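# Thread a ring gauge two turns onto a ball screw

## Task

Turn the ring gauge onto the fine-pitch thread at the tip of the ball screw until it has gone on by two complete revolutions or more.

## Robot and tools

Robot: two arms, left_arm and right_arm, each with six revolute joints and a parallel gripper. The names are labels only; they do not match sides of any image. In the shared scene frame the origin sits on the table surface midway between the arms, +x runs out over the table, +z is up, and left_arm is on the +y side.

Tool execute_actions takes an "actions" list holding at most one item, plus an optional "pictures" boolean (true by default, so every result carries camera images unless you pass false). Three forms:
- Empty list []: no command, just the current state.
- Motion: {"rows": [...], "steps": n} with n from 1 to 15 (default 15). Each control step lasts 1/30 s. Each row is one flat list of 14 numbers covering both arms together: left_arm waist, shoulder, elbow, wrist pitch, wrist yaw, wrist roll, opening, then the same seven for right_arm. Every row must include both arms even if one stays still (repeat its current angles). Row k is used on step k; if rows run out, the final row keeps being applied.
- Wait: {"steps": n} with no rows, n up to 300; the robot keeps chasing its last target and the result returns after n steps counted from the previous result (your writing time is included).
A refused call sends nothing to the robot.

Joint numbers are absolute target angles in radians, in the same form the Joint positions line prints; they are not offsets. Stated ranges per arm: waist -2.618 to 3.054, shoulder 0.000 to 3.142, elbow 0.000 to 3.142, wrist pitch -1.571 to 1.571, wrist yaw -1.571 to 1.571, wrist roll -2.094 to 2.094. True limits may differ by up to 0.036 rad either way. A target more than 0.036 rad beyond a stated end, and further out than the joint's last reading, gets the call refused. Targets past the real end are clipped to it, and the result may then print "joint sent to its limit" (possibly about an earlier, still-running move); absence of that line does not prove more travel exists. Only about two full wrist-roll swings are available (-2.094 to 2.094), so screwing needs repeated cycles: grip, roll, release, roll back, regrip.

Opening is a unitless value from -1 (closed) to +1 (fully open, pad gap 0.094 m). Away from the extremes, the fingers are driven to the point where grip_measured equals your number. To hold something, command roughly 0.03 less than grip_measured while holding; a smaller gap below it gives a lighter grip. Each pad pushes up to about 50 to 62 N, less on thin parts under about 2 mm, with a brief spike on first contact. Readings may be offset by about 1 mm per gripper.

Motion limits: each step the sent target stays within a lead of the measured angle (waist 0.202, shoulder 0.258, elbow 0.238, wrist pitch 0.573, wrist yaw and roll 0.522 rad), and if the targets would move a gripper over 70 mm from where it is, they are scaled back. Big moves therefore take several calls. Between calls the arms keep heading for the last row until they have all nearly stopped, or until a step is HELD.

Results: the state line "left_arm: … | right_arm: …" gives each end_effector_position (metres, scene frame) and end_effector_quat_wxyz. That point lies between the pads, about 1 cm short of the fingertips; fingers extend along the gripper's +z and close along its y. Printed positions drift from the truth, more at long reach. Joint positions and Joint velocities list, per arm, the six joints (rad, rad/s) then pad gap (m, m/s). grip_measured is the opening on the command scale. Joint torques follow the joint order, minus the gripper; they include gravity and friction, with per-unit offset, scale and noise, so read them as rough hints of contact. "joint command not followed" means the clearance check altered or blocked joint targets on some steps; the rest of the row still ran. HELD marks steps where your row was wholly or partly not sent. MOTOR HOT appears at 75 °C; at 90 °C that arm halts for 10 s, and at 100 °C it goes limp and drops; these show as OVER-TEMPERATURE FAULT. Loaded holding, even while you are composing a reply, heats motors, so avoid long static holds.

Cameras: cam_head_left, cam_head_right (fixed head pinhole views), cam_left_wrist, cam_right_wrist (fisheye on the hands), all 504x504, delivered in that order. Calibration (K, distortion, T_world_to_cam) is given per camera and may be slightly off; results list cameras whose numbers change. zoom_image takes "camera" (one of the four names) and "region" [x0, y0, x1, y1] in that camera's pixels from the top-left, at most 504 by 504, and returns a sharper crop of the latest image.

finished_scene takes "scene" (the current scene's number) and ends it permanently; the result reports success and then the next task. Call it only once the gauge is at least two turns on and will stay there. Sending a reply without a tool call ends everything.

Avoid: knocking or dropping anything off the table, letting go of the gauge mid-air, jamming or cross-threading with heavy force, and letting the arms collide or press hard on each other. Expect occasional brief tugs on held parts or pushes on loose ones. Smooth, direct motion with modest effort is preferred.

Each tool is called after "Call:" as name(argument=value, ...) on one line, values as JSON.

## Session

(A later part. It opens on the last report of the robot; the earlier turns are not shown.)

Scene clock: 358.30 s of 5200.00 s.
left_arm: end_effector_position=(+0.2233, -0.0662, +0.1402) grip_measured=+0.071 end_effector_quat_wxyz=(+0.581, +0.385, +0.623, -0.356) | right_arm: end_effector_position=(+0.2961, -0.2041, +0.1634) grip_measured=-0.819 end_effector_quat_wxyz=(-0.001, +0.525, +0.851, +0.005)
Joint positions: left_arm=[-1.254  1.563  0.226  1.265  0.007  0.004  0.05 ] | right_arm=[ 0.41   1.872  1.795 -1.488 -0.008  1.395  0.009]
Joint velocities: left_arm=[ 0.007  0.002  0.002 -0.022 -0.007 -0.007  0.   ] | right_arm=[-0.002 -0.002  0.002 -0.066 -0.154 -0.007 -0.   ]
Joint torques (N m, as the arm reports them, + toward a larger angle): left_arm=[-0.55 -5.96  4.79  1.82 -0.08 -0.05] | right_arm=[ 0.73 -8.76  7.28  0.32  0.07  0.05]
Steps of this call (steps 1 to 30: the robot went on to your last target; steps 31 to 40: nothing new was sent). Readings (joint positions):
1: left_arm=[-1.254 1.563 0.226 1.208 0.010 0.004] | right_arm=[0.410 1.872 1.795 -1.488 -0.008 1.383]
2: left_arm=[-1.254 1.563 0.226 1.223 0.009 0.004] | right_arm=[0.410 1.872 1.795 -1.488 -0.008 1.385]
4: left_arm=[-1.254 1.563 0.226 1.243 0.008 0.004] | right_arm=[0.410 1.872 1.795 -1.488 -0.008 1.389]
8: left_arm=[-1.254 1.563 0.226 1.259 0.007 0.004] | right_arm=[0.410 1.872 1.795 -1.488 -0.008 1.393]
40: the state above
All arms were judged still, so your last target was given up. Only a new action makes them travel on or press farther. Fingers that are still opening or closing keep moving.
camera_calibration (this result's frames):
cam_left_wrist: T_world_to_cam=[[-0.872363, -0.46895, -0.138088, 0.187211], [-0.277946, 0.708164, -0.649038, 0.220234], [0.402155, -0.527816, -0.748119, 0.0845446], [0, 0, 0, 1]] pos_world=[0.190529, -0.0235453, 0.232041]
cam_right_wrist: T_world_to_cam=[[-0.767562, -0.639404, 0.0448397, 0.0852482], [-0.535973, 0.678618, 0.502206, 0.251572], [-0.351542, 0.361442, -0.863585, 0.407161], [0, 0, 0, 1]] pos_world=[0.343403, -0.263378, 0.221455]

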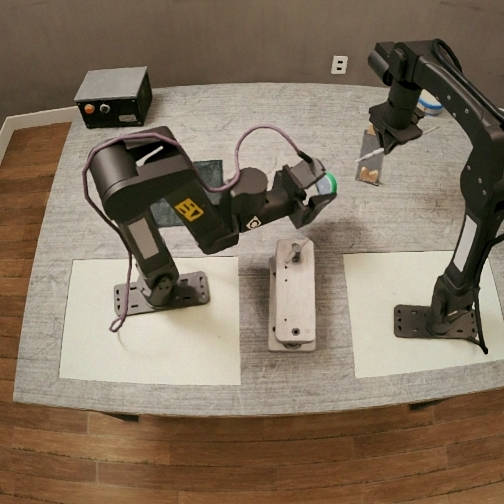

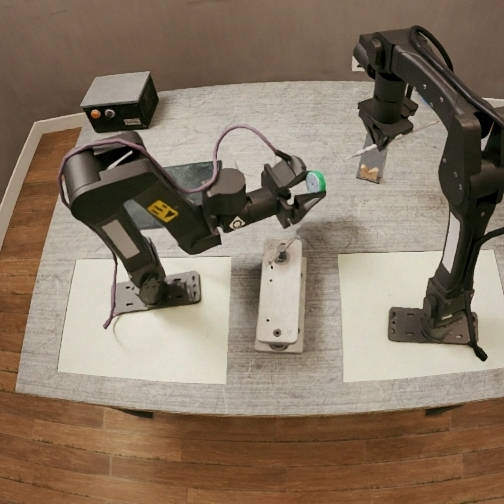

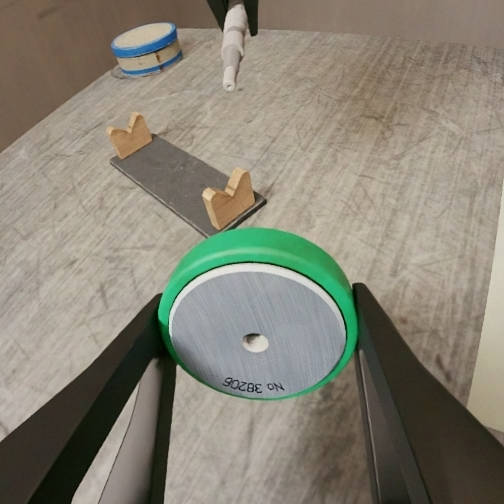

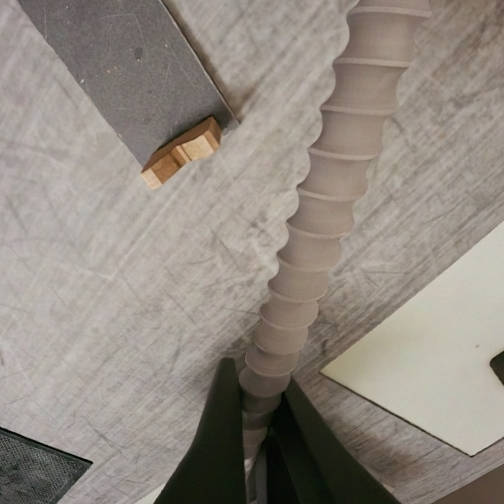

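Call:
execute_actions(actions=[{"rows": [[-0.7,1.45,0.62,0.2,0,0,0.0, 0.42,1.865,1.82,-1.50,0,1.403,-0.87]], "steps": 15}], pictures=false)

Call:
execute_actions(actions=[{"rows": [[-0.159,1.38,0.86,-0.98,0,0,0.0, 0.42,1.865,1.82,-1.50,0,1.403,-0.87]], "steps": 15}], pictures=false)

Call:
execute_actions(actions=[{"steps": 25}], pictures=false)

Call:
execute_actions(actions=[{"rows": [[-0.159,1.465,0.765,-0.865,0,0,0.0, 0.42,1.865,1.82,-1.50,0,1.403,-0.87]], "steps": 15}], pictures=false)

Call:
execute_actions(actions=[{"rows": [[-0.159,1.465,0.765,-0.865,0,0,0.5, 0.42,1.865,1.82,-1.50,0,1.403,-0.87]], "steps": 15}])

Scene clock: 382.07 s of 5200.00 s.
left_arm: end_effector_position=(+0.4011, +0.0730, +0.0967) grip_measured=+0.071 end_effector_quat_wxyz=(+0.452, +0.228, +0.855, -0.113) | right_arm: end_effector_position=(+0.2961, -0.2041, +0.1634) grip_measured=-0.819 end_effector_quat_wxyz=(-0.001, +0.525, +0.851, +0.005)
Joint positions: left_arm=[-0.685  1.466  0.619  0.246 -0.02   0.003  0.05 ] | right_arm=[ 0.41   1.872  1.795 -1.488 -0.008  1.395  0.009]
Joint velocities: left_arm=[-0.115  0.012  0.002 -0.608  0.081  0.066  0.001] | right_arm=[-0.002 -0.007 -0.002  0.037  0.022  0.007  0.001]
Joint torques (N m, as the arm reports them, + toward a larger angle): left_arm=[-0.65 -7.36  5.76  1.56  0.03 -0.03] | right_arm=[ 0.73 -8.7   7.26  0.32  0.08  0.09]
Steps of this call (steps 1 to 90: nothing new was sent; then 20.27 s passed at rest; steps 91 to 105: all 15 steps of this action). Readings (joint positions):
91: left_arm=[-1.231 1.546 0.250 1.196 0.027 0.005] | right_arm=[0.410 1.872 1.795 -1.488 -0.008 1.395]
92: left_arm=[-1.182 1.524 0.303 1.061 0.043 0.005] | right_arm=[0.410 1.872 1.795 -1.488 -0.008 1.395]
94: left_arm=[-1.059 1.504 0.437 0.829 0.039 0.005] | right_arm=[0.410 1.872 1.795 -1.488 -0.008 1.395]
98: left_arm=[-0.801 1.477 0.610 0.518 0.021 0.005] | right_arm=[0.410 1.872 1.795 -1.488 -0.008 1.395]
105: the state above

Scene clock: 382.57 s of 5200.00 s.
left_arm: end_effector_position=(+0.3006, +0.2776, +0.0533) grip_measured=+0.071 end_effector_quat_wxyz=(+0.071, -0.001, +0.997, +0.008) | right_arm: end_effector_position=(+0.2961, -0.2041, +0.1634) grip_measured=-0.819 end_effector_quat_wxyz=(-0.001, +0.525, +0.851, +0.005)
Joint positions: left_arm=[-0.154  1.405  0.843 -0.866 -0.016  0.003  0.05 ] | right_arm=[ 0.41   1.872  1.795 -1.488 -0.008  1.395  0.009]
Joint velocities: left_arm=[ 0.022  0.002 -0.012 -0.916  0.051  0.007 -0.   ] | right_arm=[ 0.012 -0.017 -0.017  0.022  0.066 -0.051 -0.   ]
Joint torques (N m, as the arm reports them, + toward a larger angle): left_arm=[-0.31 -6.93  6.29  0.31 -0.02 -0.03] | right_arm=[ 0.74 -8.71  7.18  0.31  0.08  0.07]
Steps of this call (steps 1 to 15: all 15 steps of this action). Readings (joint positions):
1: left_arm=[-0.669 1.461 0.646 0.160 0.002 0.004] | right_arm=[0.410 1.872 1.795 -1.488 -0.008 1.395]
2: left_arm=[-0.629 1.456 0.695 0.029 0.022 0.004] | right_arm=[0.410 1.872 1.795 -1.488 -0.008 1.395]
4: left_arm=[-0.512 1.440 0.779 -0.163 0.023 0.004] | right_arm=[0.410 1.872 1.795 -1.488 -0.008 1.395]
8: left_arm=[-0.286 1.406 0.841 -0.421 0.004 0.004] | right_arm=[0.410 1.872 1.795 -1.488 -0.008 1.395]
15: the state above

Scene clock: 383.40 s of 5200.00 s.
left_arm: end_effector_position=(+0.2761, +0.2761, +0.0510) grip_measured=+0.071 end_effector_quat_wxyz=(+0.022, -0.000, +1.000, +0.004) | right_arm: end_effector_position=(+0.2961, -0.2041, +0.1634) grip_measured=-0.819 end_effector_quat_wxyz=(-0.001, +0.525, +0.851, +0.005)
Joint positions: left_arm=[-0.154  1.405  0.843 -0.965 -0.008  0.003  0.05 ] | right_arm=[ 0.41   1.872  1.795 -1.488 -0.008  1.395  0.009]
Joint velocities: left_arm=[ 0.022 -0.002 -0.002 -0.022 -0.037 -0.066 -0.   ] | right_arm=[-0.022  0.017  0.002 -0.022 -0.066  0.051  0.   ]
Joint torques (N m, as the arm reports them, + toward a larger angle): left_arm=[-0.39 -6.92  6.35 -0.19  0.01 -0.07] | right_arm=[ 0.78 -8.73  7.22  0.32  0.06  0.08]
Steps of this call (steps 1 to 25: the robot went on to your last target). Readings (joint positions):
1: left_arm=[-0.154 1.405 0.843 -0.893 -0.015 0.003] | right_arm=[0.410 1.872 1.795 -1.488 -0.008 1.395]
2: left_arm=[-0.154 1.405 0.843 -0.913 -0.013 0.003] | right_arm=[0.410 1.872 1.795 -1.488 -0.008 1.395]
4: left_arm=[-0.154 1.405 0.843 -0.938 -0.011 0.003] | right_arm=[0.410 1.872 1.795 -1.488 -0.008 1.395]
8: left_arm=[-0.154 1.405 0.843 -0.957 -0.009 0.003] | right_arm=[0.410 1.872 1.795 -1.488 -0.008 1.395]
25: the state above

Scene clock: 383.90 s of 5200.00 s.
left_arm: end_effector_position=(+0.2645, +0.2760, +0.0226) grip_measured=+0.071 end_effector_quat_wxyz=(-0.007, +0.000, +1.000, +0.004) | right_arm: end_effector_position=(+0.2961, -0.2041, +0.1634) grip_measured=-0.819 end_effector_quat_wxyz=(-0.001, +0.525, +0.851, +0.005)
Joint positions: left_arm=[-0.154  1.463  0.772 -0.894 -0.008  0.003  0.05 ] | right_arm=[ 0.41   1.872  1.795 -1.488 -0.008  1.395  0.009]
Joint velocities: left_arm=[-0.017  0.002 -0.012 -0.037 -0.066 -0.007  0.   ] | right_arm=[-0.007  0.002 -0.002  0.007  0.037 -0.037  0.   ]
Joint torques (N m, as the arm reports them, + toward a larger angle): left_arm=[-0.5  -4.74  4.51  0.09  0.12 -0.07] | right_arm=[ 0.71 -8.8   7.24  0.31  0.08  0.06]
Steps of this call (steps 1 to 15: all 15 steps of this action). Readings (joint positions):
1: left_arm=[-0.154 1.408 0.836 -0.955 -0.008 0.003] | right_arm=[0.410 1.872 1.795 -1.488 -0.008 1.395]
2: left_arm=[-0.154 1.417 0.824 -0.933 -0.008 0.003] | right_arm=[0.410 1.872 1.795 -1.488 -0.008 1.395]
4: left_arm=[-0.154 1.443 0.797 -0.906 -0.008 0.003] | right_arm=[0.410 1.872 1.795 -1.488 -0.008 1.395]
8: left_arm=[-0.154 1.463 0.772 -0.899 -0.008 0.003] | right_arm=[0.410 1.872 1.795 -1.488 -0.008 1.395]
15: the state above

Scene clock: 384.40 s of 5200.00 s.
left_arm: end_effector_position=(+0.2674, +0.2760, +0.0226) grip_measured=+0.498 end_effector_quat_wxyz=(-0.001, +0.000, +1.000, +0.004) | right_arm: end_effector_position=(+0.2961, -0.2041, +0.1634) grip_measured=-0.819 end_effector_quat_wxyz=(-0.001, +0.525, +0.851, +0.005)
Joint positions: left_arm=[-0.154  1.463  0.772 -0.882 -0.008  0.003  0.07 ] | right_arm=[ 0.41   1.872  1.795 -1.488 -0.008  1.395  0.009]
Joint velocities: left_arm=[ 0.002 -0.012  0.012  0.007 -0.007 -0.022 -0.002] | right_arm=[-0.017 -0.017 -0.002 -0.007 -0.081 -0.037 -0.001]
Joint torques (N m, as the arm reports them, + toward a larger angle): left_arm=[-0.44 -4.75  4.31 -0.02  0.06 -0.04] | right_arm=[ 0.74 -8.69  7.24  0.33  0.07  0.07]
Steps of this call (steps 1 to 15: all 15 steps of this action). Readings (joint positions):
1: left_arm=[-0.154 1.463 0.772 -0.893 -0.008 0.003] | right_arm=[0.410 1.872 1.795 -1.488 -0.008 1.395]
2: left_arm=[-0.154 1.463 0.772 -0.891 -0.008 0.003] | right_arm=[0.410 1.872 1.795 -1.488 -0.008 1.395]
4: left_arm=[-0.154 1.463 0.772 -0.888 -0.008 0.003] | right_arm=[0.410 1.872 1.795 -1.488 -0.008 1.395]
8: left_arm=[-0.154 1.463 0.772 -0.884 -0.008 0.003] | right_arm=[0.410 1.872 1.795 -1.488 -0.008 1.395]
15: the state above
camera_calibration (this result's frames):
cam_left_wrist: T_world_to_cam=[[-0.132413, -0.990245, -0.043376, 0.313831], [-0.700167, 0.0624696, 0.711241, 0.174208], [-0.701593, 0.124548, -0.701609, 0.27345], [0, 0, 0, 1]] pos_world=[0.35538, 0.26583, 0.0815637]
cam_right_wrist: T_world_to_cam=[[-0.767562, -0.639404, 0.0448397, 0.0852482], [-0.535973, 0.678618, 0.502206, 0.251572], [-0.351542, 0.361442, -0.863585, 0.407161], [0, 0, 0, 1]] pos_world=[0.343403, -0.263378, 0.221455]

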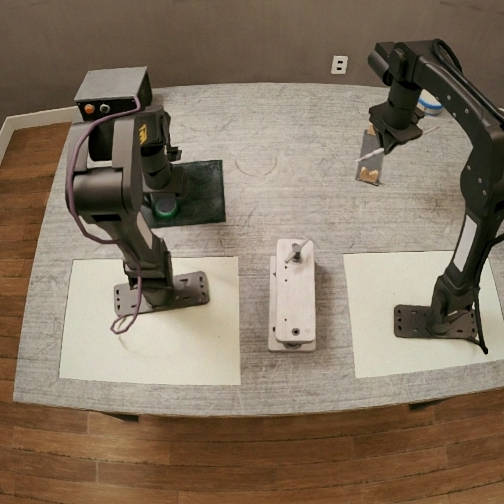

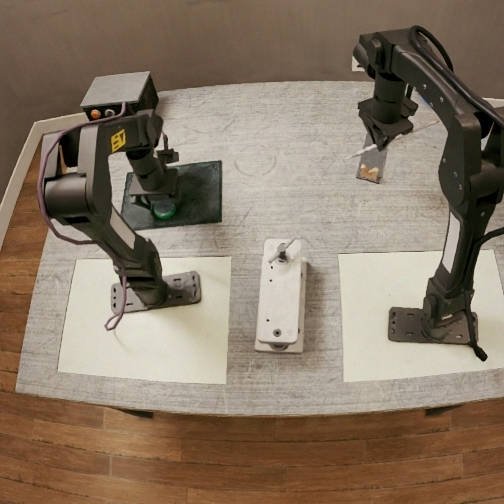

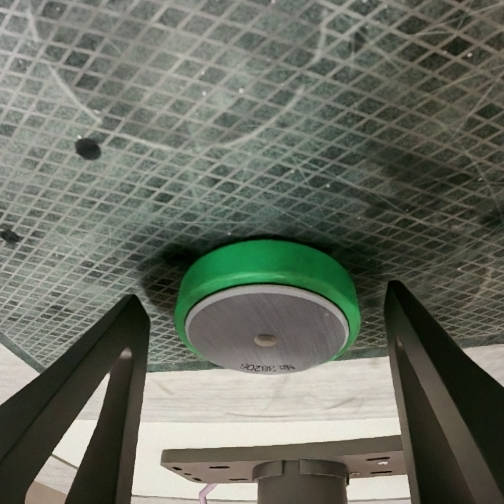

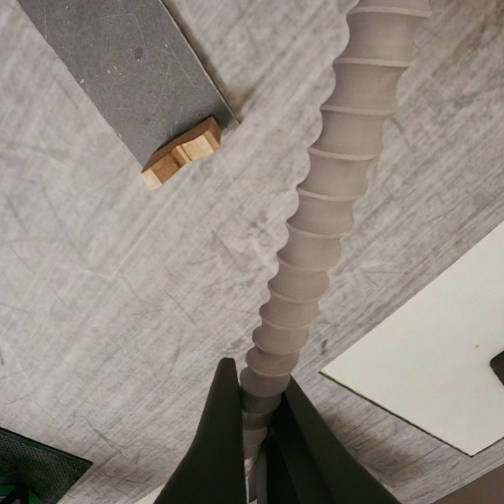

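Call:
execute_actions(actions=[{"rows": [[-0.159,1.445,0.728,-0.836,0,0,0.5, 0.42,1.865,1.82,-1.50,0,1.403,-0.87]], "steps": 15}], pictures=false)

Call:
execute_actions(actions=[{"rows": [[-0.159,1.445,0.728,-0.836,0,0,0.03, 0.42,1.865,1.82,-1.50,0,1.403,-0.87]], "steps": 15}], pictures=false)

Call:
execute_actions(actions=[{"rows": [[-0.159,1.445,0.728,-0.836,0,0,0.45, 0.42,1.865,1.82,-1.50,0,1.403,-0.87]], "steps": 10}], pictures=false)

Call:
execute_actions(actions=[{"rows": [[-0.159,1.445,0.728,-0.836,0,-1.57,0.45, 0.42,1.865,1.82,-1.50,0,1.403,-0.87]], "steps": 15}], pictures=false)

Call:
execute_actions(actions=[{"steps": 20}], pictures=false)

Call:
execute_actions(actions=[{"rows": [[-0.159,1.445,0.728,-0.836,0,-1.57,0.0, 0.42,1.865,1.82,-1.50,0,1.403,-0.87]], "steps": 15}])

Scene clock: 409.13 s of 5200.00 s.
left_arm: end_effector_position=(+0.2660, +0.2760, +0.0173) grip_measured=+0.498 end_effector_quat_wxyz=(+0.001, +0.000, +1.000, +0.004) | right_arm: end_effector_position=(+0.2961, -0.2041, +0.1634) grip_measured=-0.819 end_effector_quat_wxyz=(-0.001, +0.525, +0.851, +0.005)
Joint positions: left_arm=[-0.154  1.463  0.748 -0.854 -0.008  0.003  0.07 ] | right_arm=[ 0.41   1.872  1.795 -1.488 -0.008  1.395  0.009]
Joint velocities: left_arm=[ 0.012  0.002  0.007 -0.022 -0.051 -0.007 -0.001] | right_arm=[-0.012 -0.007  0.002 -0.007 -0.037 -0.051 -0.   ]
Joint torques (N m, as the arm reports them, + toward a larger angle): left_arm=[-0.47 -6.58  3.54 -0.02  0.03  0.  ] | right_arm=[ 0.77 -8.71  7.22  0.33  0.07  0.07]
Steps of this call (steps 1 to 15: the robot went on to your last target; steps 16 to 90: nothing new was sent; then 21.23 s passed at rest; steps 91 to 105: all 15 steps of this action). Readings (joint positions):
91: left_arm=[-0.154 1.463 0.769 -0.877 -0.008 0.003] | right_arm=[0.410 1.872 1.795 -1.488 -0.008 1.395]
92: left_arm=[-0.154 1.463 0.764 -0.869 -0.008 0.003] | right_arm=[0.410 1.872 1.795 -1.488 -0.008 1.395]
94: left_arm=[-0.154 1.463 0.754 -0.863 -0.008 0.003] | right_arm=[0.410 1.872 1.795 -1.488 -0.008 1.395]
98: left_arm=[-0.154 1.463 0.748 -0.860 -0.008 0.003] | right_arm=[0.410 1.872 1.795 -1.488 -0.008 1.395]
105: the state above

Scene clock: 409.63 s of 5200.00 s.
left_arm: end_effector_position=(+0.2665, +0.2757, +0.0173) grip_measured=+0.073 end_effector_quat_wxyz=(+0.002, -0.000, +1.000, +0.003) | right_arm: end_effector_position=(+0.2961, -0.2041, +0.1634) grip_measured=-0.819 end_effector_quat_wxyz=(-0.001, +0.525, +0.851, +0.005)
Joint positions: left_arm=[-0.154  1.463  0.748 -0.852 -0.006  0.003  0.05 ] | right_arm=[ 0.41   1.872  1.795 -1.488 -0.008  1.395  0.009]
Joint velocities: left_arm=[-0.002  0.002  0.012  0.051 -0.051 -0.051  0.   ] | right_arm=[ 0.002 -0.007 -0.007 -0.007 -0.022 -0.066 -0.   ]
Joint torques (N m, as the arm reports them, + toward a larger angle): left_arm=[-0.46 -6.45  3.55  0.01  0.05 -0.06] | right_arm=[ 0.71 -8.75  7.26  0.33  0.07  0.06]
Steps of this call (steps 1 to 15: all 15 steps of this action). Readings (joint positions):
1: left_arm=[-0.154 1.463 0.748 -0.853 -0.008 0.003] | right_arm=[0.410 1.872 1.795 -1.488 -0.008 1.395]
2: left_arm=[-0.154 1.463 0.748 -0.853 -0.006 0.003] | right_arm=[0.410 1.872 1.795 -1.488 -0.008 1.395]
4: left_arm=[-0.154 1.463 0.748 -0.852 -0.006 0.003] | right_arm=[0.410 1.872 1.795 -1.488 -0.008 1.395]
8: left_arm=[-0.154 1.463 0.748 -0.852 -0.006 0.003] | right_arm=[0.410 1.872 1.795 -1.488 -0.008 1.395]
15: the state above

Scene clock: 409.97 s of 5200.00 s.
left_arm: end_effector_position=(+0.2669, +0.2757, +0.0173) grip_measured=+0.448 end_effector_quat_wxyz=(+0.003, -0.000, +1.000, +0.003) | right_arm: end_effector_position=(+0.2961, -0.2041, +0.1634) grip_measured=-0.819 end_effector_quat_wxyz=(-0.001, +0.525, +0.851, +0.005)
Joint positions: left_arm=[-0.154  1.463  0.748 -0.85  -0.006  0.003  0.068] | right_arm=[ 0.41   1.872  1.795 -1.488 -0.008  1.395  0.009]
Joint velocities: left_arm=[-0.002  0.017 -0.017  0.066 -0.022 -0.007  0.001] | right_arm=[ 0.007 -0.002  0.002 -0.007 -0.007  0.022 -0.001]
Joint torques (N m, as the arm reports them, + toward a larger angle): left_arm=[-0.51 -6.51  3.47 -0.02  0.06 -0.04] | right_arm=[ 0.72 -8.82  7.23  0.32  0.06  0.07]
Steps of this call (steps 1 to 10: all 10 steps of this action). Readings (joint positions):
1: left_arm=[-0.154 1.463 0.748 -0.852 -0.006 0.003] | right_arm=[0.410 1.872 1.795 -1.488 -0.008 1.395]
2: left_arm=[-0.154 1.463 0.748 -0.851 -0.006 0.003] | right_arm=[0.410 1.872 1.795 -1.488 -0.008 1.395]
4: left_arm=[-0.154 1.463 0.748 -0.851 -0.006 0.003] | right_arm=[0.410 1.872 1.795 -1.488 -0.008 1.395]
8: left_arm=[-0.154 1.463 0.748 -0.850 -0.006 0.003] | right_arm=[0.410 1.872 1.795 -1.488 -0.008 1.395]
10: the state above

Scene clock: 410.47 s of 5200.00 s.
left_arm: end_effector_position=(+0.2671, +0.2744, +0.0173) grip_measured=+0.448 end_effector_quat_wxyz=(+0.002, -0.628, +0.778, -0.002) | right_arm: end_effector_position=(+0.2961, -0.2041, +0.1634) grip_measured=-0.819 end_effector_quat_wxyz=(-0.001, +0.525, +0.851, +0.005)
Joint positions: left_arm=[-0.154  1.463  0.748 -0.849  0.001 -1.356  0.068] | right_arm=[ 0.41   1.872  1.795 -1.488 -0.008  1.395  0.009]
Joint velocities: left_arm=[-0.012 -0.007 -0.002 -0.007 -0.007 -1.399  0.   ] | right_arm=[-0.017 -0.032 -0.002  0.007 -0.11   0.022  0.   ]
Joint torques (N m, as the arm reports them, + toward a larger angle): left_arm=[-0.37 -6.55  3.52 -0.04 -0.08 -0.01] | right_arm=[ 0.69 -8.72  7.28  0.33  0.07  0.06]
Steps of this call (steps 1 to 15: all 15 steps of this action). Readings (joint positions):
1: left_arm=[-0.154 1.463 0.748 -0.850 -0.004 -0.071] | right_arm=[0.410 1.872 1.795 -1.488 -0.008 1.395]
2: left_arm=[-0.154 1.463 0.748 -0.850 -0.004 -0.171] | right_arm=[0.410 1.872 1.795 -1.488 -0.008 1.395]
4: left_arm=[-0.154 1.463 0.748 -0.850 -0.004 -0.368] | right_arm=[0.410 1.872 1.795 -1.488 -0.008 1.395]
8: left_arm=[-0.154 1.463 0.748 -0.850 -0.004 -0.762] | right_arm=[0.410 1.872 1.795 -1.488 -0.008 1.395]
15: the state above

Scene clock: 411.13 s of 5200.00 s.
left_arm: end_effector_position=(+0.2680, +0.2733, +0.0173) grip_measured=+0.448 end_effector_quat_wxyz=(+0.001, -0.705, +0.710, -0.006) | right_arm: end_effector_position=(+0.2961, -0.2041, +0.1634) grip_measured=-0.819 end_effector_quat_wxyz=(-0.001, +0.525, +0.851, +0.005)
Joint positions: left_arm=[-0.154  1.463  0.748 -0.846  0.007 -1.561  0.068] | right_arm=[ 0.41   1.872  1.795 -1.488 -0.008  1.395  0.009]
Joint velocities: left_arm=[-0.022 -0.002 -0.012 -0.022 -0.022 -0.037 -0.001] | right_arm=[ 0.007  0.007 -0.012 -0.022 -0.022 -0.037 -0.   ]
Joint torques (N m, as the arm reports them, + toward a larger angle): left_arm=[-0.52 -6.72  3.41 -0.03 -0.09 -0.08] | right_arm=[ 0.72 -8.77  7.22  0.32  0.06  0.08]
Steps of this call (steps 1 to 20: the robot went on to your last target). Readings (joint positions):
1: left_arm=[-0.154 1.463 0.748 -0.849 0.002 -1.398] | right_arm=[0.410 1.872 1.795 -1.488 -0.008 1.395]
2: left_arm=[-0.154 1.463 0.748 -0.849 0.004 -1.431] | right_arm=[0.410 1.872 1.795 -1.488 -0.008 1.395]
4: left_arm=[-0.154 1.463 0.748 -0.848 0.006 -1.479] | right_arm=[0.410 1.872 1.795 -1.488 -0.008 1.395]
8: left_arm=[-0.154 1.463 0.748 -0.847 0.007 -1.529] | right_arm=[0.410 1.872 1.795 -1.488 -0.008 1.395]
20: the state above

Scene clock: 411.63 s of 5200.00 s.
left_arm: end_effector_position=(+0.2693, +0.2733, +0.0173) grip_measured=+0.074 end_effector_quat_wxyz=(+0.003, -0.706, +0.709, -0.008) | right_arm: end_effector_position=(+0.2961, -0.2041, +0.1634) grip_measured=-0.819 end_effector_quat_wxyz=(-0.001, +0.525, +0.851, +0.005)
Joint positions: left_arm=[-0.154  1.463  0.748 -0.84   0.007 -1.564  0.05 ] | right_arm=[ 0.41   1.872  1.795 -1.488 -0.008  1.395  0.009]
Joint velocities: left_arm=[-0.007  0.012 -0.017  0.007 -0.007 -0.051  0.001] | right_arm=[ 0.022  0.002 -0.007  0.051 -0.037 -0.095 -0.   ]
Joint torques (N m, as the arm reports them, + toward a larger angle): left_arm=[-0.21 -6.67  3.55 -0.06 -0.09 -0.05] | right_arm=[ 0.74 -8.72  7.24  0.33  0.09  0.06]
Steps of this call (steps 1 to 15: all 15 steps of this action). Readings (joint positions):
1: left_arm=[-0.154 1.463 0.748 -0.845 0.007 -1.562] | right_arm=[0.410 1.872 1.795 -1.488 -0.008 1.395]
2: left_arm=[-0.154 1.463 0.748 -0.845 0.007 -1.563] | right_arm=[0.410 1.872 1.795 -1.488 -0.008 1.395]
4: left_arm=[-0.154 1.463 0.748 -0.840 0.007 -1.563] | right_arm=[0.410 1.872 1.795 -1.488 -0.008 1.395]
8: left_arm=[-0.154 1.463 0.748 -0.840 0.007 -1.564] | right_arm=[0.410 1.872 1.795 -1.488 -0.008 1.395]
15: the state above
camera_calibration (this result's frames):
cam_left_wrist: T_world_to_cam=[[0.990434, -0.136575, -0.0196928, -0.224951], [-0.0819356, -0.696923, 0.71245, 0.220524], [-0.111027, -0.704021, -0.701446, 0.338807], [0, 0, 0, 1]] pos_world=[0.278484, 0.361493, 0.0761127]
cam_right_wrist: T_world_to_cam=[[-0.767562, -0.639404, 0.0448397, 0.0852482], [-0.535973, 0.678618, 0.502206, 0.251572], [-0.351542, 0.361442, -0.863585, 0.407161], [0, 0, 0, 1]] pos_world=[0.343403, -0.263378, 0.221455]

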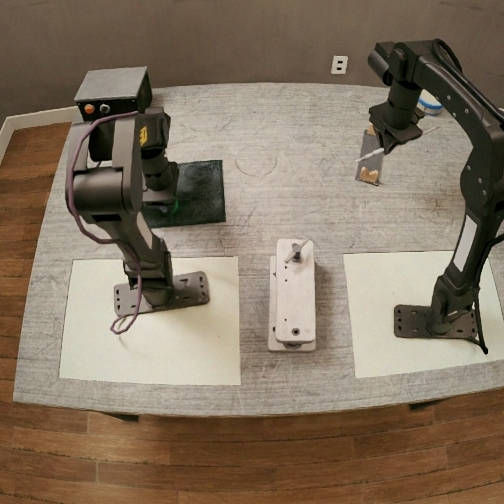

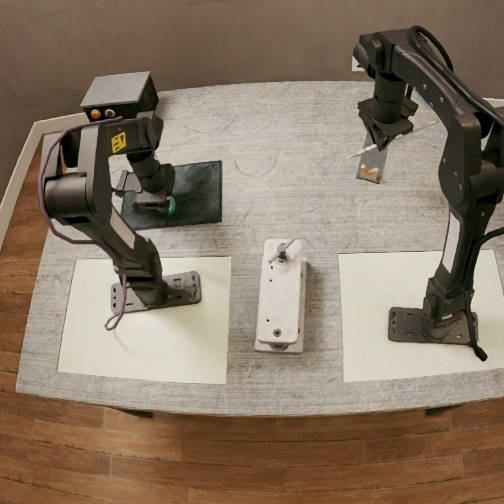

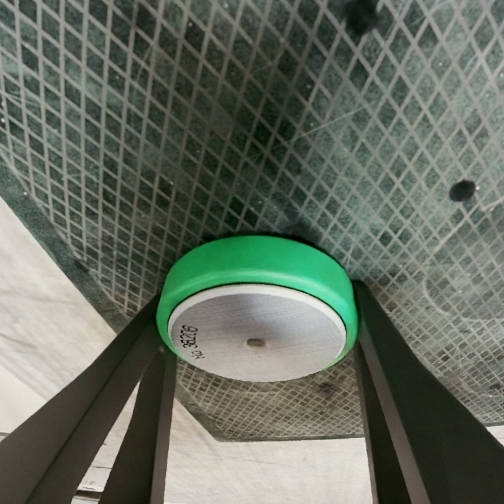

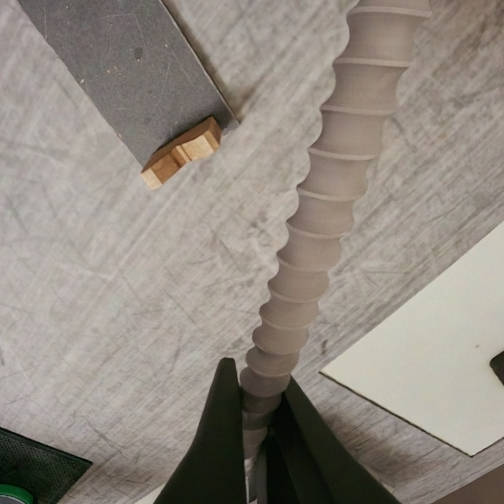

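Call:
execute_actions(actions=[{"rows": [[-0.159,1.445,0.728,-0.836,-0.02,-1.57,0.3, 0.42,1.865,1.82,-1.50,0,1.403,-0.87]], "steps": 15}], pictures=false)

Scene clock: 418.30 s of 5200.00 s.
left_arm: end_effector_position=(+0.2693, +0.2755, +0.0173) grip_measured=+0.298 end_effector_quat_wxyz=(+0.007, -0.706, +0.708, -0.004) | right_arm: end_effector_position=(+0.2961, -0.2041, +0.1634) grip_measured=-0.819 end_effector_quat_wxyz=(-0.001, +0.525, +0.851, +0.005)
Joint positions: left_arm=[-0.154  1.463  0.748 -0.84  -0.005 -1.565  0.061] | right_arm=[ 0.41   1.872  1.795 -1.488 -0.008  1.395  0.009]
Joint velocities: left_arm=[ 0.012 -0.007 -0.007 -0.037  0.037 -0.081 -0.001] | right_arm=[-0.017 -0.002  0.017  0.051 -0.037  0.007 -0.001]
Joint torques (N m, as the arm reports them, + toward a larger angle): left_arm=[-0.46 -6.61  3.44 -0.03 -0.16 -0.07] | right_arm=[ 0.67 -8.7   7.24  0.32  0.08  0.06]
Steps of this call (steps 1 to 15: the robot went on to your last target; steps 16 to 90: nothing new was sent; then 3.17 s passed at rest; steps 91 to 105: all 15 steps of this action). Readings (joint positions):
91: left_arm=[-0.154 1.463 0.748 -0.840 0.006 -1.564] | right_arm=[0.410 1.872 1.795 -1.488 -0.008 1.395]
92: left_arm=[-0.154 1.463 0.748 -0.840 0.003 -1.565] | right_arm=[0.410 1.872 1.795 -1.488 -0.008 1.395]
94: left_arm=[-0.154 1.463 0.748 -0.840 0.000 -1.565] | right_arm=[0.410 1.872 1.795 -1.488 -0.008 1.395]
98: left_arm=[-0.154 1.463 0.748 -0.840 -0.003 -1.565] | right_arm=[0.410 1.872 1.795 -1.488 -0.008 1.395]
105: the state above

Call:
execute_actions(actions=[{"rows": [[-0.159,1.445,0.728,-0.836,-0.02,-1.57,-0.01, 0.42,1.865,1.82,-1.50,0,1.403,-0.87]], "steps": 12}], pictures=false)

Call:
execute_actions(actions=[{"rows": [[-0.159,1.25,0.98,-1.25,0,-1.57,-0.01, 0.42,1.865,1.82,-1.50,0,1.403,-0.87]], "steps": 15}], pictures=false)

Call:
execute_actions(actions=[{"rows": [[-0.5,1.25,0.9,0.2,0,-0.8,-0.01, 0.42,1.865,1.82,-1.50,0,1.403,-0.87]], "steps": 15}], pictures=false)

Call:
execute_actions(actions=[{"rows": [[-0.9,1.4,0.55,0.95,0,0,-0.01, 0.42,1.865,1.82,-1.50,0,1.403,-0.87]], "steps": 15}], pictures=false)

Call:
execute_actions(actions=[{"rows": [[-1.26,1.545,0.25,1.37,0,0,-0.01, 0.42,1.865,1.82,-1.50,0,1.403,-0.87]], "steps": 15}], pictures=false)

Call:
execute_actions(actions=[{"steps": 35}])

Scene clock: 433.83 s of 5200.00 s.
left_arm: end_effector_position=(+0.2693, +0.2756, +0.0173) grip_measured=+0.075 end_effector_quat_wxyz=(+0.007, -0.706, +0.708, -0.003) | right_arm: end_effector_position=(+0.2961, -0.2041, +0.1634) grip_measured=-0.819 end_effector_quat_wxyz=(-0.001, +0.525, +0.851, +0.005)
Joint positions: left_arm=[-0.154  1.463  0.748 -0.84  -0.006 -1.565  0.051] | right_arm=[ 0.41   1.872  1.795 -1.488 -0.008  1.395  0.009]
Joint velocities: left_arm=[ 0.012  0.012  0.002  0.051  0.037 -0.022  0.001] | right_arm=[ 0.007  0.007 -0.002 -0.007  0.007  0.051 -0.001]
Joint torques (N m, as the arm reports them, + toward a larger angle): left_arm=[-0.43 -6.43  3.54 -0.04 -0.16 -0.07] | right_arm=[ 0.84 -8.77  7.25  0.32  0.09  0.08]
Steps of this call (steps 1 to 15: the robot went on to your last target; steps 16 to 90: nothing new was sent; then 12.13 s passed at rest; steps 91 to 102: all 12 steps of this action). Readings (joint positions):
91: left_arm=[-0.154 1.463 0.748 -0.840 -0.006 -1.565] | right_arm=[0.410 1.872 1.795 -1.488 -0.008 1.395]
92: left_arm=[-0.154 1.463 0.748 -0.840 -0.006 -1.565] | right_arm=[0.410 1.872 1.795 -1.488 -0.008 1.395]
94: left_arm=[-0.154 1.463 0.748 -0.840 -0.006 -1.565] | right_arm=[0.410 1.872 1.795 -1.488 -0.008 1.395]
98: left_arm=[-0.154 1.463 0.748 -0.840 -0.006 -1.565] | right_arm=[0.410 1.872 1.795 -1.488 -0.008 1.395]
102: the state above

Scene clock: 434.33 s of 5200.00 s.
left_arm: end_effector_position=(+0.2608, +0.2746, +0.1155) grip_measured=+0.075 end_effector_quat_wxyz=(+0.033, -0.705, +0.707, -0.033) | right_arm: end_effector_position=(+0.2961, -0.2041, +0.1634) grip_measured=-0.819 end_effector_quat_wxyz=(-0.001, +0.525, +0.851, +0.005)
Joint positions: left_arm=[-0.154  1.247  0.982 -1.213 -0.    -1.566  0.051] | right_arm=[ 0.41   1.872  1.795 -1.488 -0.008  1.395  0.009]
Joint velocities: left_arm=[ 0.012 -0.022 -0.017 -0.11   0.022 -0.007 -0.001] | right_arm=[ 0.022 -0.007 -0.007 -0.022  0.022  0.066  0.   ]
Joint torques (N m, as the arm reports them, + toward a larger angle): left_arm=[-0.31 -2.98  5.24 -0.07  0.   -0.05] | right_arm=[ 0.73 -8.74  7.26  0.32  0.06  0.07]
Steps of this call (steps 1 to 15: all 15 steps of this action). Readings (joint positions):
1: left_arm=[-0.154 1.453 0.763 -0.869 -0.004 -1.565] | right_arm=[0.410 1.872 1.795 -1.488 -0.008 1.395]
2: left_arm=[-0.154 1.428 0.793 -0.935 -0.002 -1.565] | right_arm=[0.410 1.872 1.795 -1.488 -0.008 1.395]
4: left_arm=[-0.154 1.347 0.873 -1.041 -0.001 -1.565] | right_arm=[0.410 1.872 1.795 -1.488 -0.008 1.395]
8: left_arm=[-0.154 1.247 0.980 -1.128 -0.001 -1.565] | right_arm=[0.410 1.872 1.795 -1.488 -0.008 1.395]
15: the state above

Scene clock: 434.83 s of 5200.00 s.
left_arm: end_effector_position=(+0.4345, +0.1391, +0.2267) grip_measured=+0.076 end_effector_quat_wxyz=(+0.420, -0.232, +0.825, -0.298) | right_arm: end_effector_position=(+0.2961, -0.2041, +0.1634) grip_measured=-0.819 end_effector_quat_wxyz=(-0.001, +0.525, +0.851, +0.005)
Joint positions: left_arm=[-0.491  1.252  0.909 -0.147  0.008 -0.887  0.051] | right_arm=[ 0.41   1.872  1.795 -1.488 -0.008  1.395  0.009]
Joint velocities: left_arm=[-0.012 -0.027 -0.007  2.088  0.022  0.491  0.   ] | right_arm=[ 0.002 -0.007 -0.002 -0.022 -0.007  0.007 -0.   ]
Joint torques (N m, as the arm reports them, + toward a larger angle): left_arm=[-0.73 -5.01  6.21  1.51 -0.07  0.09] | right_arm=[ 0.74 -8.74  7.21  0.32  0.07  0.07]
Steps of this call (steps 1 to 15: all 15 steps of this action). Readings (joint positions):
1: left_arm=[-0.174 1.246 0.973 -1.185 -0.011 -1.511] | right_arm=[0.410 1.872 1.795 -1.488 -0.008 1.395]
2: left_arm=[-0.219 1.245 0.954 -1.115 -0.020 -1.436] | right_arm=[0.410 1.872 1.795 -1.488 -0.008 1.395]
4: left_arm=[-0.321 1.250 0.926 -0.963 -0.017 -1.295] | right_arm=[0.410 1.872 1.795 -1.488 -0.008 1.395]
8: left_arm=[-0.462 1.252 0.910 -0.673 0.001 -1.070] | right_arm=[0.410 1.872 1.795 -1.488 -0.008 1.395]
15: the state above

Scene clock: 435.33 s of 5200.00 s.
left_arm: end_effector_position=(+0.3612, -0.0208, +0.2016) grip_measured=+0.076 end_effector_quat_wxyz=(+0.618, +0.256, +0.692, -0.271) | right_arm: end_effector_position=(+0.2961, -0.2041, +0.1634) grip_measured=-0.819 end_effector_quat_wxyz=(-0.001, +0.525, +0.851, +0.005)
Joint positions: left_arm=[-0.909  1.429  0.52   0.82   0.014 -0.058  0.051] | right_arm=[ 0.41   1.872  1.795 -1.488 -0.008  1.395  0.009]
Joint velocities: left_arm=[ 0.066 -0.007 -0.022  0.696 -0.125  0.388 -0.001] | right_arm=[-0.002  0.002  0.002  0.007  0.022 -0.051  0.   ]
Joint torques (N m, as the arm reports them, + toward a larger angle): left_arm=[ 0.52 -8.24  7.6   1.64 -0.03  0.03] | right_arm=[ 0.74 -8.69  7.24  0.33  0.07  0.07]
Steps of this call (steps 1 to 15: all 15 steps of this action). Readings (joint positions):
1: left_arm=[-0.507 1.259 0.890 -0.051 -0.007 -0.828] | right_arm=[0.410 1.872 1.795 -1.488 -0.008 1.395]
2: left_arm=[-0.541 1.271 0.857 0.069 -0.024 -0.752] | right_arm=[0.410 1.872 1.795 -1.488 -0.008 1.395]
4: left_arm=[-0.643 1.319 0.762 0.284 -0.028 -0.593] | right_arm=[0.410 1.872 1.795 -1.488 -0.008 1.395]
8: left_arm=[-0.878 1.417 0.560 0.594 -0.000 -0.265] | right_arm=[0.410 1.872 1.795 -1.488 -0.008 1.395]
15: the state above

Scene clock: 435.83 s of 5200.00 s.
left_arm: end_effector_position=(+0.2189, -0.0712, +0.1529) grip_measured=+0.076 end_effector_quat_wxyz=(+0.588, +0.380, +0.609, -0.373) | right_arm: end_effector_position=(+0.2961, -0.2041, +0.1634) grip_measured=-0.819 end_effector_quat_wxyz=(-0.001, +0.525, +0.851, +0.005)
Joint positions: left_arm=[-1.268  1.555  0.236  1.289  0.011 -0.006  0.051] | right_arm=[ 0.41   1.872  1.795 -1.488 -0.008  1.395  0.009]
Joint velocities: left_arm=[-0.012  0.017  0.012  0.227 -0.037  0.037 -0.   ] | right_arm=[-0.022 -0.007  0.002 -0.022  0.066 -0.007 -0.   ]
Joint torques (N m, as the arm reports them, + toward a larger angle): left_arm=[ 0.56 -5.76  5.    1.75 -0.14 -0.01] | right_arm=[ 0.71 -8.7   7.26  0.34  0.09  0.08]
Steps of this call (steps 1 to 15: all 15 steps of this action). Readings (joint positions):
1: left_arm=[-0.928 1.442 0.496 0.900 -0.007 -0.050] | right_arm=[0.410 1.872 1.795 -1.488 -0.008 1.395]
2: left_arm=[-0.968 1.461 0.450 1.015 -0.026 -0.044] | right_arm=[0.410 1.872 1.795 -1.488 -0.008 1.395]
4: left_arm=[-1.088 1.498 0.352 1.136 -0.026 -0.032] | right_arm=[0.410 1.872 1.795 -1.488 -0.008 1.395]
8: left_arm=[-1.270 1.554 0.242 1.193 0.022 -0.013] | right_arm=[0.410 1.872 1.795 -1.488 -0.008 1.395]
15: the state above

Scene clock: 437.00 s of 5200.00 s.
left_arm: end_effector_position=(+0.2196, -0.0710, +0.1593) grip_measured=+0.076 end_effector_quat_wxyz=(+0.597, +0.375, +0.601, -0.376) | right_arm: end_effector_position=(+0.2961, -0.2041, +0.1634) grip_measured=-0.819 end_effector_quat_wxyz=(-0.001, +0.525, +0.851, +0.005)
Joint positions: left_arm=[-1.268  1.555  0.236  1.315  0.007 -0.004  0.051] | right_arm=[ 0.41   1.872  1.795 -1.488 -0.008  1.395  0.009]
Joint velocities: left_arm=[-0.002 -0.012  0.007 -0.051  0.037 -0.007 -0.001] | right_arm=[-0.012 -0.012 -0.002 -0.051  0.022 -0.007  0.001]
Joint torques (N m, as the arm reports them, + toward a larger angle): left_arm=[ 0.8  -5.73  5.    1.85 -0.11  0.01] | right_arm=[ 0.69 -8.75  7.18  0.31  0.09  0.08]
Steps of this call (steps 1 to 30: the robot went on to your last target; steps 31 to 35: nothing new was sent). Readings (joint positions):
1: left_arm=[-1.268 1.555 0.236 1.296 0.010 -0.006] | right_arm=[0.410 1.872 1.795 -1.488 -0.008 1.395]
2: left_arm=[-1.268 1.555 0.236 1.301 0.009 -0.005] | right_arm=[0.410 1.872 1.795 -1.488 -0.008 1.395]
4: left_arm=[-1.268 1.555 0.236 1.307 0.009 -0.005] | right_arm=[0.410 1.872 1.795 -1.488 -0.008 1.395]
8: left_arm=[-1.268 1.555 0.236 1.313 0.007 -0.005] | right_arm=[0.410 1.872 1.795 -1.488 -0.008 1.395]
35: the state above
All arms were judged still, so your last target was given up. Only a new action makes them travel on or press farther. Fingers that are still opening or closing keep moving.
camera_calibration (this result's frames):
cam_left_wrist: T_world_to_cam=[[-0.875898, -0.465175, -0.12812, 0.183822], [-0.252549, 0.668263, -0.699746, 0.234663], [0.411122, -0.580549, -0.70281, 0.0848385], [0, 0, 0, 1]] pos_world=[0.185394, -0.022054, 0.247381]
cam_right_wrist: T_world_to_cam=[[-0.767562, -0.639404, 0.0448397, 0.0852482], [-0.535973, 0.678618, 0.502206, 0.251572], [-0.351542, 0.361442, -0.863585, 0.407161], [0, 0, 0, 1]] pos_world=[0.343403, -0.263378, 0.221455]

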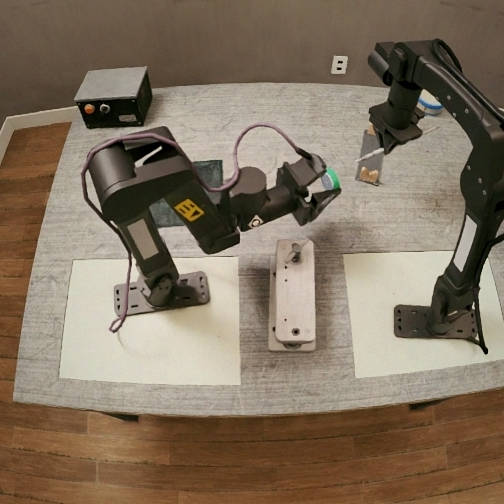

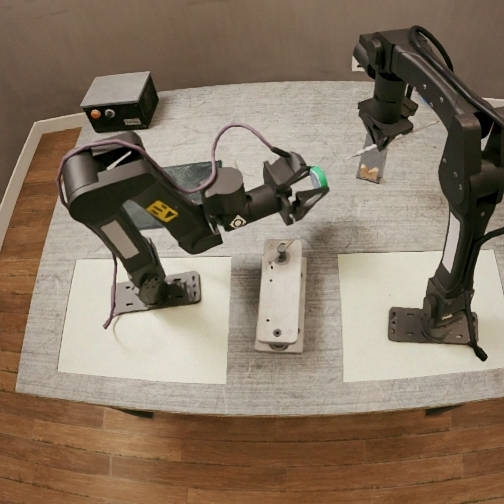

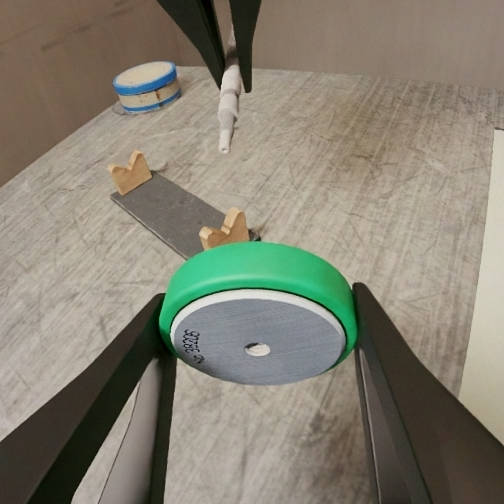

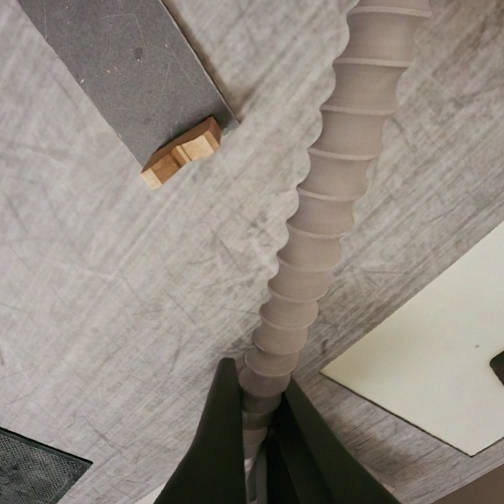

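Call:
execute_actions(actions=[{"rows": [[-1.231,1.545,0.25,1.37,0,-1.57,-0.01, 0.42,1.865,1.82,-1.50,0,1.403,-0.87]], "steps": 15}], pictures=false)

Call:
execute_actions(actions=[{"steps": 30}])

Scene clock: 472.00 s of 5200.00 s.
left_arm: end_effector_position=(+0.2305, -0.0654, +0.1596) grip_measured=+0.076 end_effector_quat_wxyz=(+0.239, -0.100, +0.701, -0.665) | right_arm: end_effector_position=(+0.2961, -0.2041, +0.1634) grip_measured=-0.819 end_effector_quat_wxyz=(-0.001, +0.525, +0.851, +0.005)
Joint positions: left_arm=[-1.238  1.555  0.236  1.316  0.003 -1.367  0.051] | right_arm=[ 0.41   1.872  1.795 -1.488 -0.008  1.395  0.009]
Joint velocities: left_arm=[ 0.017 -0.002 -0.007  0.081  0.051 -1.385 -0.001] | right_arm=[-0.002  0.007 -0.012  0.022 -0.022 -0.022 -0.001]
Joint torques (N m, as the arm reports them, + toward a larger angle): left_arm=[ 0.74 -5.9   5.01  1.85 -0.02  0.06] | right_arm=[ 0.75 -8.75  7.25  0.34  0.09  0.08]
Steps of this call (steps 1 to 90: nothing new was sent; then 31.50 s passed at rest; steps 91 to 105: all 15 steps of this action). Readings (joint positions):
91: left_arm=[-1.266 1.555 0.236 1.315 0.010 -0.078] | right_arm=[0.410 1.872 1.795 -1.488 -0.008 1.395]
92: left_arm=[-1.259 1.555 0.236 1.315 0.010 -0.177] | right_arm=[0.410 1.872 1.795 -1.488 -0.008 1.395]
94: left_arm=[-1.244 1.555 0.236 1.315 0.007 -0.375] | right_arm=[0.410 1.872 1.795 -1.488 -0.008 1.395]
98: left_arm=[-1.238 1.555 0.236 1.316 0.003 -0.772] | right_arm=[0.410 1.872 1.795 -1.488 -0.008 1.395]
105: the state above

Scene clock: 473.00 s of 5200.00 s.
left_arm: end_effector_position=(+0.2305, -0.0654, +0.1596) grip_measured=+0.076 end_effector_quat_wxyz=(+0.169, -0.171, +0.687, -0.686) | right_arm: end_effector_position=(+0.2961, -0.2041, +0.1634) grip_measured=-0.819 end_effector_quat_wxyz=(-0.001, +0.525, +0.851, +0.005)
Joint positions: left_arm=[-1.238  1.555  0.236  1.316  0.003 -1.573  0.051] | right_arm=[ 0.41   1.872  1.795 -1.488 -0.008  1.395  0.009]
Joint velocities: left_arm=[ 0.017 -0.012  0.002 -0.095 -0.022  0.007 -0.001] | right_arm=[ 0.002  0.007 -0.002 -0.007 -0.007 -0.051  0.   ]
Joint torques (N m, as the arm reports them, + toward a larger angle): left_arm=[ 0.8  -5.84  4.9   1.86 -0.08  0.04] | right_arm=[ 0.75 -8.79  7.31  0.33  0.07  0.07]
Steps of this call (steps 1 to 30: the robot went on to your last target). Readings (joint positions):
1: left_arm=[-1.238 1.555 0.236 1.316 0.003 -1.408] | right_arm=[0.410 1.872 1.795 -1.488 -0.008 1.395]
2: left_arm=[-1.238 1.555 0.236 1.316 0.003 -1.442] | right_arm=[0.410 1.872 1.795 -1.488 -0.008 1.395]
4: left_arm=[-1.238 1.555 0.236 1.316 0.003 -1.489] | right_arm=[0.410 1.872 1.795 -1.488 -0.008 1.395]
8: left_arm=[-1.238 1.555 0.236 1.316 0.003 -1.539] | right_arm=[0.410 1.872 1.795 -1.488 -0.008 1.395]
30: the state above
All arms were judged still, so your last target was given up. Only a new action makes them travel on or press farther. Fingers that are still opening or closing keep moving.
camera_calibration (this result's frames):
cam_left_wrist: T_world_to_cam=[[-0.0973139, -0.0952042, 0.99069, -0.137796], [-0.952217, 0.298459, -0.0648532, 0.26963], [-0.289506, -0.949662, -0.119699, 0.128092], [0, 0, 0, 1]] pos_world=[0.28042, 0.0280518, 0.169332]
cam_right_wrist: T_world_to_cam=[[-0.767562, -0.639404, 0.0448397, 0.0852482], [-0.535973, 0.678618, 0.502206, 0.251572], [-0.351542, 0.361442, -0.863585, 0.407161], [0, 0, 0, 1]] pos_world=[0.343403, -0.263378, 0.221455]

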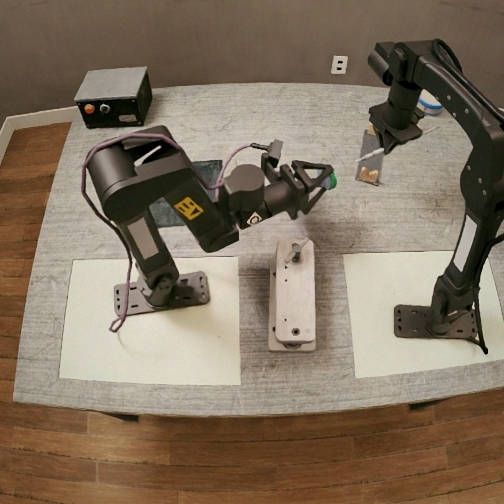

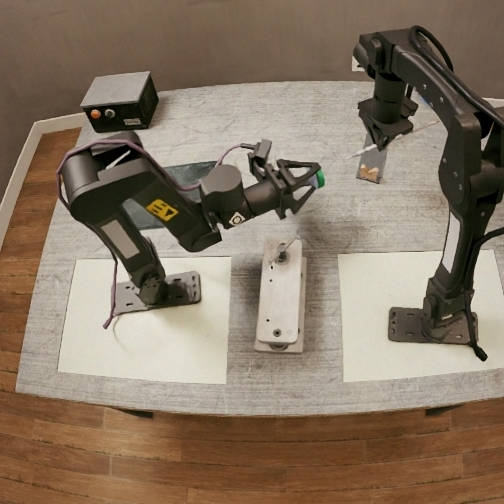

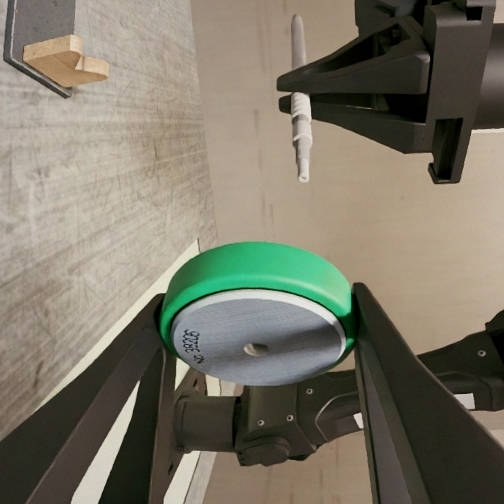

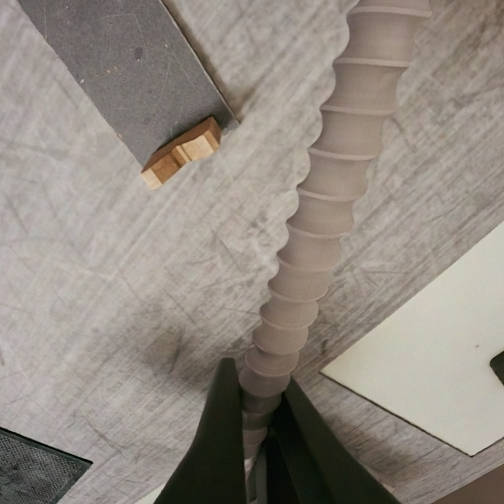

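Call:
execute_actions(actions=[{"rows": [[-1.231,1.545,0.25,1.42,0,-1.57,-0.01, 0.42,1.865,1.82,-1.50,0,1.403,-0.87]], "steps": 15}], pictures=false)

Call:
execute_actions(actions=[{"steps": 15}])

Scene clock: 486.40 s of 5200.00 s.
left_arm: end_effector_position=(+0.2304, -0.0652, +0.1714) grip_measured=+0.076 end_effector_quat_wxyz=(+0.173, -0.167, +0.671, -0.702) | right_arm: end_effector_position=(+0.2961, -0.2041, +0.1634) grip_measured=-0.819 end_effector_quat_wxyz=(-0.001, +0.525, +0.851, +0.005)
Joint positions: left_arm=[-1.238  1.555  0.236  1.364  0.003 -1.573  0.051] | right_arm=[ 0.41   1.872  1.795 -1.488 -0.008  1.395  0.009]
Joint velocities: left_arm=[ 0.002  0.007  0.002  0.007 -0.022 -0.037  0.001] | right_arm=[ 0.002 -0.002  0.002  0.007 -0.051  0.022 -0.002]
Joint torques (N m, as the arm reports them, + toward a larger angle): left_arm=[ 0.66 -5.79  4.84  1.83 -0.03  0.03] | right_arm=[ 0.73 -8.68  7.19  0.32  0.08  0.08]
Steps of this call (steps 1 to 90: nothing new was sent; then 9.90 s passed at rest; steps 91 to 105: all 15 steps of this action). Readings (joint positions):
91: left_arm=[-1.238 1.555 0.236 1.320 0.003 -1.573] | right_arm=[0.410 1.872 1.795 -1.488 -0.008 1.395]
92: left_arm=[-1.238 1.555 0.236 1.325 0.003 -1.573] | right_arm=[0.410 1.872 1.795 -1.488 -0.008 1.395]
94: left_arm=[-1.238 1.555 0.236 1.341 0.003 -1.573] | right_arm=[0.410 1.872 1.795 -1.488 -0.008 1.395]
98: left_arm=[-1.238 1.555 0.236 1.358 0.003 -1.573] | right_arm=[0.410 1.872 1.795 -1.488 -0.008 1.395]
105: the state above

Scene clock: 486.90 s of 5200.00 s.
left_arm: end_effector_position=(+0.2304, -0.0652, +0.1716) grip_measured=+0.076 end_effector_quat_wxyz=(+0.173, -0.167, +0.670, -0.702) | right_arm: end_effector_position=(+0.2961, -0.2041, +0.1634) grip_measured=-0.819 end_effector_quat_wxyz=(-0.001, +0.525, +0.851, +0.005)
Joint positions: left_arm=[-1.238  1.555  0.236  1.365  0.003 -1.573  0.051] | right_arm=[ 0.41   1.872  1.795 -1.488 -0.008  1.395  0.009]
Joint velocities: left_arm=[-0.007 -0.007  0.007 -0.066 -0.022  0.037 -0.   ] | right_arm=[-0.002 -0.002 -0.027  0.037 -0.037  0.037  0.   ]
Joint torques (N m, as the arm reports them, + toward a larger angle): left_arm=[ 0.73 -5.55  4.88  1.82 -0.07 -0.02] | right_arm=[ 0.71 -8.75  7.21  0.32  0.09  0.08]
Steps of this call (steps 1 to 15: the robot went on to your last target). Readings (joint positions):
1: left_arm=[-1.238 1.555 0.236 1.364 0.003 -1.573] | right_arm=[0.410 1.872 1.795 -1.488 -0.008 1.395]
2: left_arm=[-1.238 1.555 0.236 1.364 0.003 -1.573] | right_arm=[0.410 1.872 1.795 -1.488 -0.008 1.395]
4: left_arm=[-1.238 1.555 0.236 1.364 0.003 -1.573] | right_arm=[0.410 1.872 1.795 -1.488 -0.008 1.395]
8: left_arm=[-1.238 1.555 0.236 1.365 0.003 -1.573] | right_arm=[0.410 1.872 1.795 -1.488 -0.008 1.395]
15: the state above
All arms were judged still, so your last target was given up. Only a new action makes them travel on or press farther. Fingers that are still opening or closing keep moving.
camera_calibration (this result's frames):
cam_left_wrist: T_world_to_cam=[[-0.119563, -0.0526441, 0.99143, -0.141943], [-0.950376, 0.294949, -0.0989507, 0.275432], [-0.287212, -0.954062, -0.0852967, 0.122989], [0, 0, 0, 1]] pos_world=[0.280117, 0.0286279, 0.178472]
cam_right_wrist: T_world_to_cam=[[-0.767562, -0.639404, 0.0448397, 0.0852482], [-0.535973, 0.678618, 0.502206, 0.251572], [-0.351542, 0.361442, -0.863585, 0.407161], [0, 0, 0, 1]] pos_world=[0.343403, -0.263378, 0.221455]

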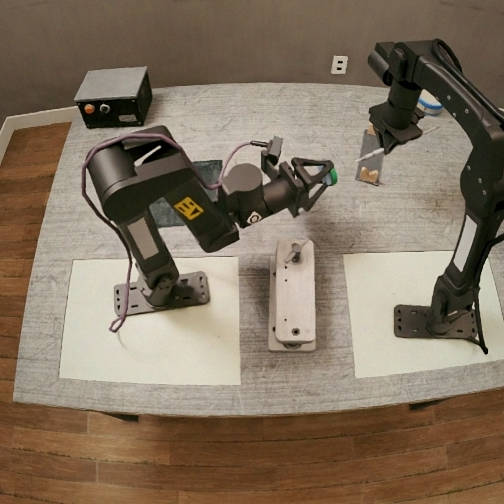

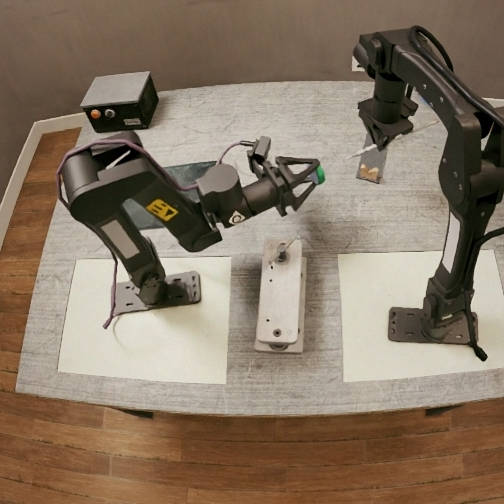

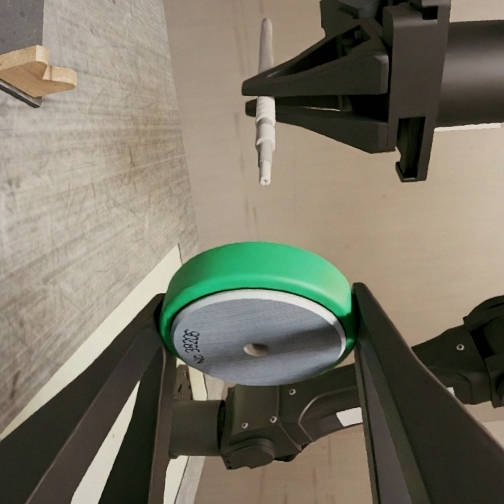

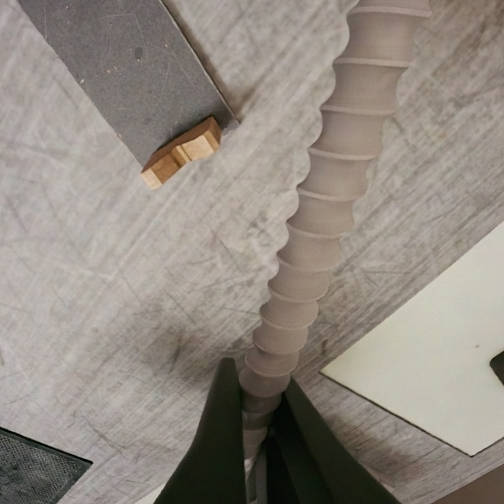

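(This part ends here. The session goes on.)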